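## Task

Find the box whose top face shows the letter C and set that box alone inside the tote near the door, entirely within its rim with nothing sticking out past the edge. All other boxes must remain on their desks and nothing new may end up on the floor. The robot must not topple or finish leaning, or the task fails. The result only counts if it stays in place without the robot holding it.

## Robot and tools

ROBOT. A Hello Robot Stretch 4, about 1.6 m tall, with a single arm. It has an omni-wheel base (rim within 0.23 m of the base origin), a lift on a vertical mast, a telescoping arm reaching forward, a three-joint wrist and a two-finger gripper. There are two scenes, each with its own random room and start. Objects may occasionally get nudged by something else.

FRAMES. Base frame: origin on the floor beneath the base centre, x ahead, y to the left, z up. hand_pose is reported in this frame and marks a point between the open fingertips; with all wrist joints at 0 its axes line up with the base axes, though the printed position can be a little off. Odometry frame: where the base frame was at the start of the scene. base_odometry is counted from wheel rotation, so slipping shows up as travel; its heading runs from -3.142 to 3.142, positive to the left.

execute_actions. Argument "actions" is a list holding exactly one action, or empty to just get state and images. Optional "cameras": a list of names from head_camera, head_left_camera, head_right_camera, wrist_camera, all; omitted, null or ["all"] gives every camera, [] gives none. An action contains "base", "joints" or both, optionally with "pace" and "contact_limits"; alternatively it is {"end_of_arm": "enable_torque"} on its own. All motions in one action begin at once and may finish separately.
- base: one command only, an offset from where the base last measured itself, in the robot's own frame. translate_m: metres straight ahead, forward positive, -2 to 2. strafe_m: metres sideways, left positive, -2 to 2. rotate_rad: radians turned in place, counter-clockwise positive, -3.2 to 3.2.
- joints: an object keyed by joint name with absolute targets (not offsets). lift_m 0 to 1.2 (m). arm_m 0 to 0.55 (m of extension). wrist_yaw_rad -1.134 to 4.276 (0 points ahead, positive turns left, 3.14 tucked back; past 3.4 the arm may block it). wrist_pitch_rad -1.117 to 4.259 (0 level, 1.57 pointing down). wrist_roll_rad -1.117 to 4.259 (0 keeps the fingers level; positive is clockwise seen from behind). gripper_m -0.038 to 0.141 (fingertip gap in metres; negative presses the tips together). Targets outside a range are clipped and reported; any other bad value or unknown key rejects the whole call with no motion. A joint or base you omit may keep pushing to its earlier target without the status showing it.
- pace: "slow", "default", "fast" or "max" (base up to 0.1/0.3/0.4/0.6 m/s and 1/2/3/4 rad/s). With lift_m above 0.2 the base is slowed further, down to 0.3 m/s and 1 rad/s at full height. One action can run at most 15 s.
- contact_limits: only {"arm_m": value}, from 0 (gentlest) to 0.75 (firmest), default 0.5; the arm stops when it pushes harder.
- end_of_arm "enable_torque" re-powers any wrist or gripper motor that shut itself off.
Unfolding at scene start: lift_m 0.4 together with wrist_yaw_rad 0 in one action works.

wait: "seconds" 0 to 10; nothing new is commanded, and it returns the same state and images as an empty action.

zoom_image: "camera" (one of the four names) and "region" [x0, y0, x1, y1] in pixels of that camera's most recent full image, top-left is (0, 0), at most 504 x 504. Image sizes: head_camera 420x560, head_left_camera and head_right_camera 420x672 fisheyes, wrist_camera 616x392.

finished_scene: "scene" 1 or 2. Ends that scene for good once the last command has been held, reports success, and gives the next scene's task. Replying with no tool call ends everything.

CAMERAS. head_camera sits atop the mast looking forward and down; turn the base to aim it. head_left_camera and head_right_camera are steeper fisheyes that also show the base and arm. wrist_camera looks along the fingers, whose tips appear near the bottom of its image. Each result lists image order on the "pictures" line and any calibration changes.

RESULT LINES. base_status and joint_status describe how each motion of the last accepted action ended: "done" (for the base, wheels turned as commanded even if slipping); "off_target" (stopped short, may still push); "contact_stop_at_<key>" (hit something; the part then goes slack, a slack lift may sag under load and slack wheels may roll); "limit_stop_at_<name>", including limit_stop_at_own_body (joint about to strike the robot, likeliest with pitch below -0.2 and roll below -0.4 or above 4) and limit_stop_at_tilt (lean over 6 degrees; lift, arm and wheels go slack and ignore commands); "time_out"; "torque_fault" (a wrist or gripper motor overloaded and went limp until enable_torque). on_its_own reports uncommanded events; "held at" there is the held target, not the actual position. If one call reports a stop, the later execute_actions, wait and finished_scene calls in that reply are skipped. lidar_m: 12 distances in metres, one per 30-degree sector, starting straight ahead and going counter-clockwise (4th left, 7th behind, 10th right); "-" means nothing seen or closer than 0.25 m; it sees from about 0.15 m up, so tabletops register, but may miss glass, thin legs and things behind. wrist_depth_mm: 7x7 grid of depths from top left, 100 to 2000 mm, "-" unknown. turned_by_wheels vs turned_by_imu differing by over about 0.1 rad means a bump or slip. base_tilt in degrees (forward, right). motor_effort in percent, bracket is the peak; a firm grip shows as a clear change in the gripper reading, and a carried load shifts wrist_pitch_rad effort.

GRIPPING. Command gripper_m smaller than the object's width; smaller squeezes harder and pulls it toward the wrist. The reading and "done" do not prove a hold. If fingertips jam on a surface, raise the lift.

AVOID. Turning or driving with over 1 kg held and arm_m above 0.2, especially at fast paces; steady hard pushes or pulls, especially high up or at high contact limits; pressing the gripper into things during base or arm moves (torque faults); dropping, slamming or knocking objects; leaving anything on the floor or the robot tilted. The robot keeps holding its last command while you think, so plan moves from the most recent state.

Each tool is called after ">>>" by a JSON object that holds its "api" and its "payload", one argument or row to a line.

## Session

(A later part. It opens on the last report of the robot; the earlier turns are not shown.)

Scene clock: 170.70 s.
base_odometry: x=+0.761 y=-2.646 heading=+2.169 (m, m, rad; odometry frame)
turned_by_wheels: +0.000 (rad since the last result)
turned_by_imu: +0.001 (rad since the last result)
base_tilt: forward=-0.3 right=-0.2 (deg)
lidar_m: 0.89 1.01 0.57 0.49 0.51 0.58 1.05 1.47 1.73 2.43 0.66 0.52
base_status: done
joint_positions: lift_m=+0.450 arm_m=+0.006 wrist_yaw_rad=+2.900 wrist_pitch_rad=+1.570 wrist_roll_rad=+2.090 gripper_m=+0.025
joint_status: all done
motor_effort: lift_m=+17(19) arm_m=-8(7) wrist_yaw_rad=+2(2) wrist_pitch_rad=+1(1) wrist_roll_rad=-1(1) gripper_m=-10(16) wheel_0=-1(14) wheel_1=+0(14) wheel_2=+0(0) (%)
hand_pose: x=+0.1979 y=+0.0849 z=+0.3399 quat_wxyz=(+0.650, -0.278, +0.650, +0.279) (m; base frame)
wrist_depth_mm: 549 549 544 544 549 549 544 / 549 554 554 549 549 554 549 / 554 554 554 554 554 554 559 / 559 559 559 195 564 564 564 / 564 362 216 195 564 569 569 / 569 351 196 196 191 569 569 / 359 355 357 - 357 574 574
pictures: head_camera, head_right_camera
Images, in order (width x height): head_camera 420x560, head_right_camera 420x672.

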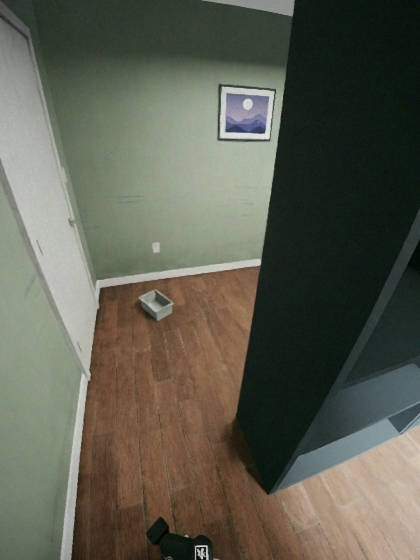

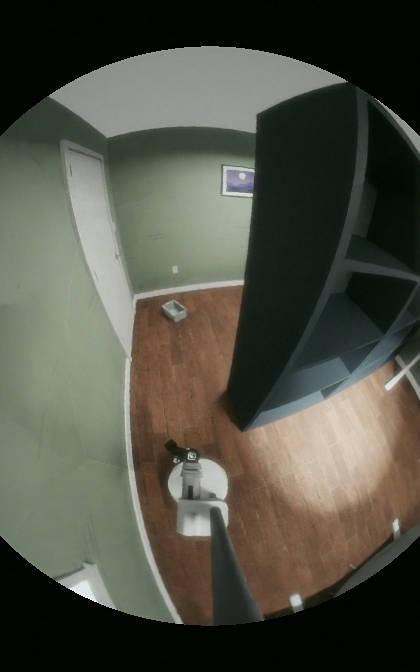

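>>> {"api": "execute_actions", "payload": {
  "actions": [
    {"base": {"rotate_rad": 0.214}, "pace": "fast"}
  ],
  "cameras": []
}}

>>> {"api": "execute_actions", "payload": {
  "actions": [
    {"base": {"translate_m": 1.4}, "joints": {"lift_m": 0.36, "arm_m": 0.289, "wrist_yaw_rad": 1.35, "wrist_roll_rad": 2.39}, "pace": "max"}
  ],
  "cameras": ["head_camera", "wrist_camera"]
}}

Scene clock: 183.07 s.
base_odometry: x=+0.761 y=-2.646 heading=+2.382 (m, m, rad; odometry frame)
turned_by_wheels: +0.214 (rad since the last result)
turned_by_imu: +0.212 (rad since the last result)
base_tilt: forward=-0.3 right=-0.2 (deg)
lidar_m: 1.80 0.77 0.51 0.48 0.51 0.67 1.50 1.50 2.04 1.47 0.52 0.59
base_status: done
joint_positions: lift_m=+0.450 arm_m=+0.006 wrist_yaw_rad=+2.900 wrist_pitch_rad=+1.570 wrist_roll_rad=+2.090 gripper_m=+0.025
joint_status: not commanded
motor_effort: lift_m=+17(17) arm_m=-8(7) wrist_yaw_rad=+1(1) wrist_pitch_rad=+1(0) wrist_roll_rad=+0(1) gripper_m=-14(15) wheel_0=-1(11) wheel_1=-1(8) wheel_2=+0(8) (%)
hand_pose: x=+0.1979 y=+0.0849 z=+0.3399 quat_wxyz=(+0.650, -0.278, +0.650, +0.279) (m; base frame)
wrist_depth_mm: 504 549 544 549 544 549 549 / 554 554 554 554 554 554 554 / 554 554 554 554 559 554 554 / 564 559 559 195 559 564 564 / 564 359 216 195 564 564 564 / 569 351 196 196 191 569 574 / 357 355 355 - 357 574 580
pictures: none
No camera images: the call's "cameras" was empty. Leave "cameras" out to get every camera's image.

Scene clock: 187.20 s.
base_odometry: x=-0.255 y=-1.683 heading=+2.383 (m, m, rad; odometry frame)
turned_by_wheels: +0.000 (rad since the last result)
turned_by_imu: -0.004 (rad since the last result)
base_tilt: forward=-0.4 right=-0.2 (deg)
lidar_m: 0.40 0.74 0.55 0.52 0.57 0.76 1.87 0.69 0.84 2.09 1.61 1.20
base_status: done
joint_positions: lift_m=+0.360 arm_m=+0.288 wrist_yaw_rad=+1.350 wrist_pitch_rad=+1.570 wrist_roll_rad=+2.390 gripper_m=+0.025
joint_status: all done
motor_effort: lift_m=+18(19) arm_m=+7(9) wrist_yaw_rad=+1(5) wrist_pitch_rad=+1(5) wrist_roll_rad=-1(3) gripper_m=-17(16) wheel_0=+0(9) wheel_1=+2(8) wheel_2=+2(15) (%)
hand_pose: x=+0.5439 y=-0.0189 z=+0.2498 quat_wxyz=(+0.614, +0.351, +0.614, -0.351) (m; base frame)
wrist_depth_mm: 452 459 455 455 459 459 459 / 459 459 462 462 462 466 466 / 462 389 462 462 359 466 466 / 466 427 466 194 410 473 473 / 473 427 216 195 355 477 480 / 477 355 196 196 191 480 480 / 480 480 480 - 484 484 433
pictures: head_camera, wrist_camera
camera_calibration (this result's frames):
wrist_camera: T_world_to_cam=[[-0.862993, -0.505214, 0.000950187, 0.462659], [-0.504484, 0.861843, 0.0521762, 0.320193], [-0.027179, 0.0445483, -0.998637, 0.495398], [0, 0, 0, 1]] pos_world=[0.574268, -0.0642837, 0.477577]
Images, in order (width x height): head_camera 420x560, wrist_camera 616x392.

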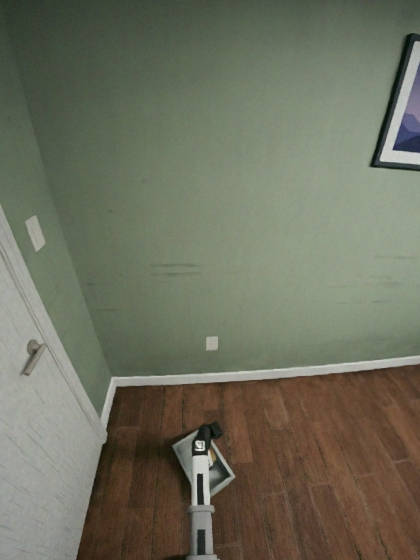

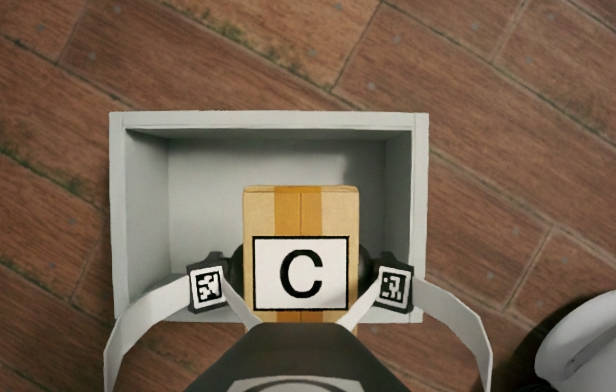

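>>> {"api": "execute_actions", "payload": {
  "actions": [
    {"joints": {"lift_m": 0.152, "arm_m": 0.32, "wrist_yaw_rad": 1.454, "wrist_roll_rad": 2.494}, "pace": "fast"}
  ],
  "cameras": ["wrist_camera"]
}}

Scene clock: 195.20 s.
base_odometry: x=-0.255 y=-1.683 heading=+2.383 (m, m, rad; odometry frame)
turned_by_wheels: +0.000 (rad since the last result)
turned_by_imu: -0.002 (rad since the last result)
base_tilt: forward=-0.4 right=-0.1 (deg)
lidar_m: 0.44 0.74 0.55 0.51 0.55 0.77 1.84 0.71 0.81 2.12 1.64 1.20
base_status: not commanded
joint_positions: lift_m=+0.152 arm_m=+0.319 wrist_yaw_rad=+1.453 wrist_pitch_rad=+1.570 wrist_roll_rad=+2.494 gripper_m=+0.025
joint_status: all done
motor_effort: lift_m=+16(17) arm_m=+7(7) wrist_yaw_rad=+3(8) wrist_pitch_rad=+1(2) wrist_roll_rad=+1(2) gripper_m=-14(17) wheel_0=+0(0) wheel_1=+2(2) wheel_2=+2(2) (%)
hand_pose: x=+0.5764 y=-0.0100 z=+0.0420 quat_wxyz=(+0.613, +0.352, +0.614, -0.351) (m; base frame)
wrist_depth_mm: 253 254 255 255 256 256 257 / 139 139 140 140 140 141 141 / 198 256 256 257 258 253 196 / 198 258 258 195 260 259 197 / 198 260 216 195 262 263 196 / 197 236 196 196 191 234 195 / 195 244 265 - 266 245 -
pictures: wrist_camera
camera_calibration (this result's frames):
wrist_camera: T_world_to_cam=[[-0.863385, -0.504544, 0.000922777, 0.495618], [-0.503811, 0.862226, 0.0523487, 0.339334], [-0.0272079, 0.0447322, -0.998628, 0.288347], [0, 0, 0, 1]] pos_world=[0.606715, -0.0554204, 0.269731]
Images, in order (width x height): wrist_camera 616x392.

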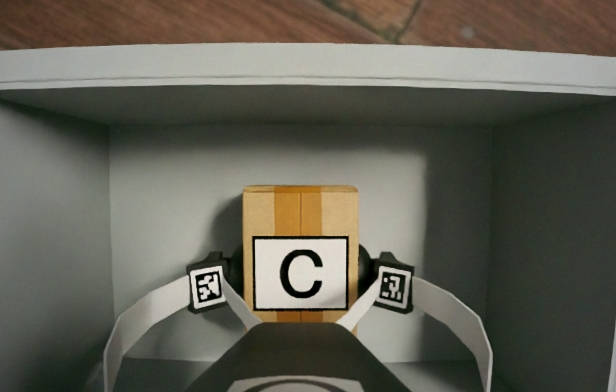

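>>> {"api": "execute_actions", "payload": {
  "actions": [
    {"joints": {"lift_m": 0.147, "gripper_m": 0.085}}
  ],
  "cameras": []
}}

>>> {"api": "execute_actions", "payload": {
  "actions": [
    {"joints": {"lift_m": 0.3}, "pace": "fast"}
  ],
  "cameras": ["head_right_camera", "wrist_camera"]
}}

Scene clock: 199.00 s.
base_odometry: x=-0.255 y=-1.683 heading=+2.383 (m, m, rad; odometry frame)
turned_by_wheels: +0.000 (rad since the last result)
turned_by_imu: -0.002 (rad since the last result)
base_tilt: forward=-0.3 right=-0.2 (deg)
lidar_m: 0.47 0.76 0.55 0.51 0.56 0.77 1.86 0.72 0.83 2.12 1.58 1.21
base_status: not commanded
joint_positions: lift_m=+0.147 arm_m=+0.319 wrist_yaw_rad=+1.453 wrist_pitch_rad=+1.570 wrist_roll_rad=+2.494 gripper_m=+0.085
joint_status: all done
motor_effort: lift_m=+16(15) arm_m=+7(7) wrist_yaw_rad=+2(2) wrist_pitch_rad=+0(1) wrist_roll_rad=-1(3) gripper_m=-2(16) wheel_0=+0(0) wheel_1=+2(2) wheel_2=+3(2) (%)
hand_pose: x=+0.5764 y=-0.0100 z=+0.0370 quat_wxyz=(+0.613, +0.352, +0.614, -0.351) (m; base frame)
wrist_depth_mm: 249 249 250 251 252 252 252 / 135 136 138 139 137 136 136 / 198 252 252 252 253 253 197 / 199 253 254 206 255 255 197 / 198 256 255 206 256 257 197 / 197 252 208 207 258 250 195 / 195 245 260 - 262 238 -
pictures: none
No camera images: the call's "cameras" was empty. Leave "cameras" out to get every camera's image.

Scene clock: 200.40 s.
base_odometry: x=-0.255 y=-1.683 heading=+2.383 (m, m, rad; odometry frame)
turned_by_wheels: +0.000 (rad since the last result)
turned_by_imu: -0.001 (rad since the last result)
base_tilt: forward=-0.3 right=-0.2 (deg)
lidar_m: 0.47 0.74 0.56 0.51 0.56 0.78 1.88 0.71 0.81 2.11 1.59 1.20
base_status: not commanded
joint_positions: lift_m=+0.300 arm_m=+0.319 wrist_yaw_rad=+1.453 wrist_pitch_rad=+1.570 wrist_roll_rad=+2.494 gripper_m=+0.085
joint_status: all done
motor_effort: lift_m=+23(25) arm_m=+7(7) wrist_yaw_rad=+4(3) wrist_pitch_rad=+0(2) wrist_roll_rad=+1(2) gripper_m=-1(1) wheel_0=+1(0) wheel_1=+2(2) wheel_2=+2(3) (%)
hand_pose: x=+0.5764 y=-0.0100 z=+0.1894 quat_wxyz=(+0.613, +0.352, +0.614, -0.351) (m; base frame)
wrist_depth_mm: 397 397 397 399 402 402 402 / 399 399 402 402 402 404 404 / 404 315 373 370 362 347 410 / 407 345 404 357 407 347 413 / 410 343 407 359 410 345 415 / 415 296 320 349 322 314 418 / 418 418 297 - 301 424 424
pictures: head_right_camera, wrist_camera
camera_calibration (this result's frames):
wrist_camera: T_world_to_cam=[[-0.863387, -0.504541, 0.000922782, 0.495488], [-0.503808, 0.862228, 0.0523487, 0.331616], [-0.0272077, 0.0447323, -0.998628, 0.435611], [0, 0, 0, 1]] pos_world=[0.606721, -0.0554202, 0.417197]
Images, in order (width x height): head_right_camera 420x672, wrist_camera 616x392.

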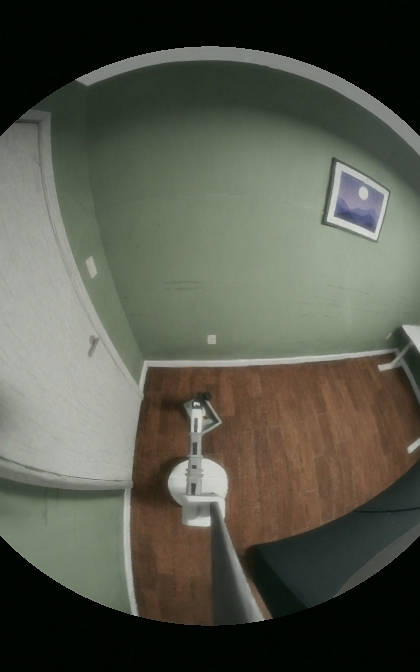

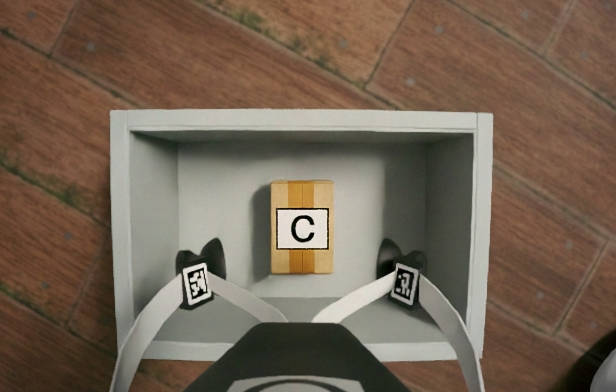

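The C box sits in the middle of the tote and the gripper is clear.

>>> {"api": "finished_scene", "payload": {
  "scene": 2
}}

The scene is finished: the task was done.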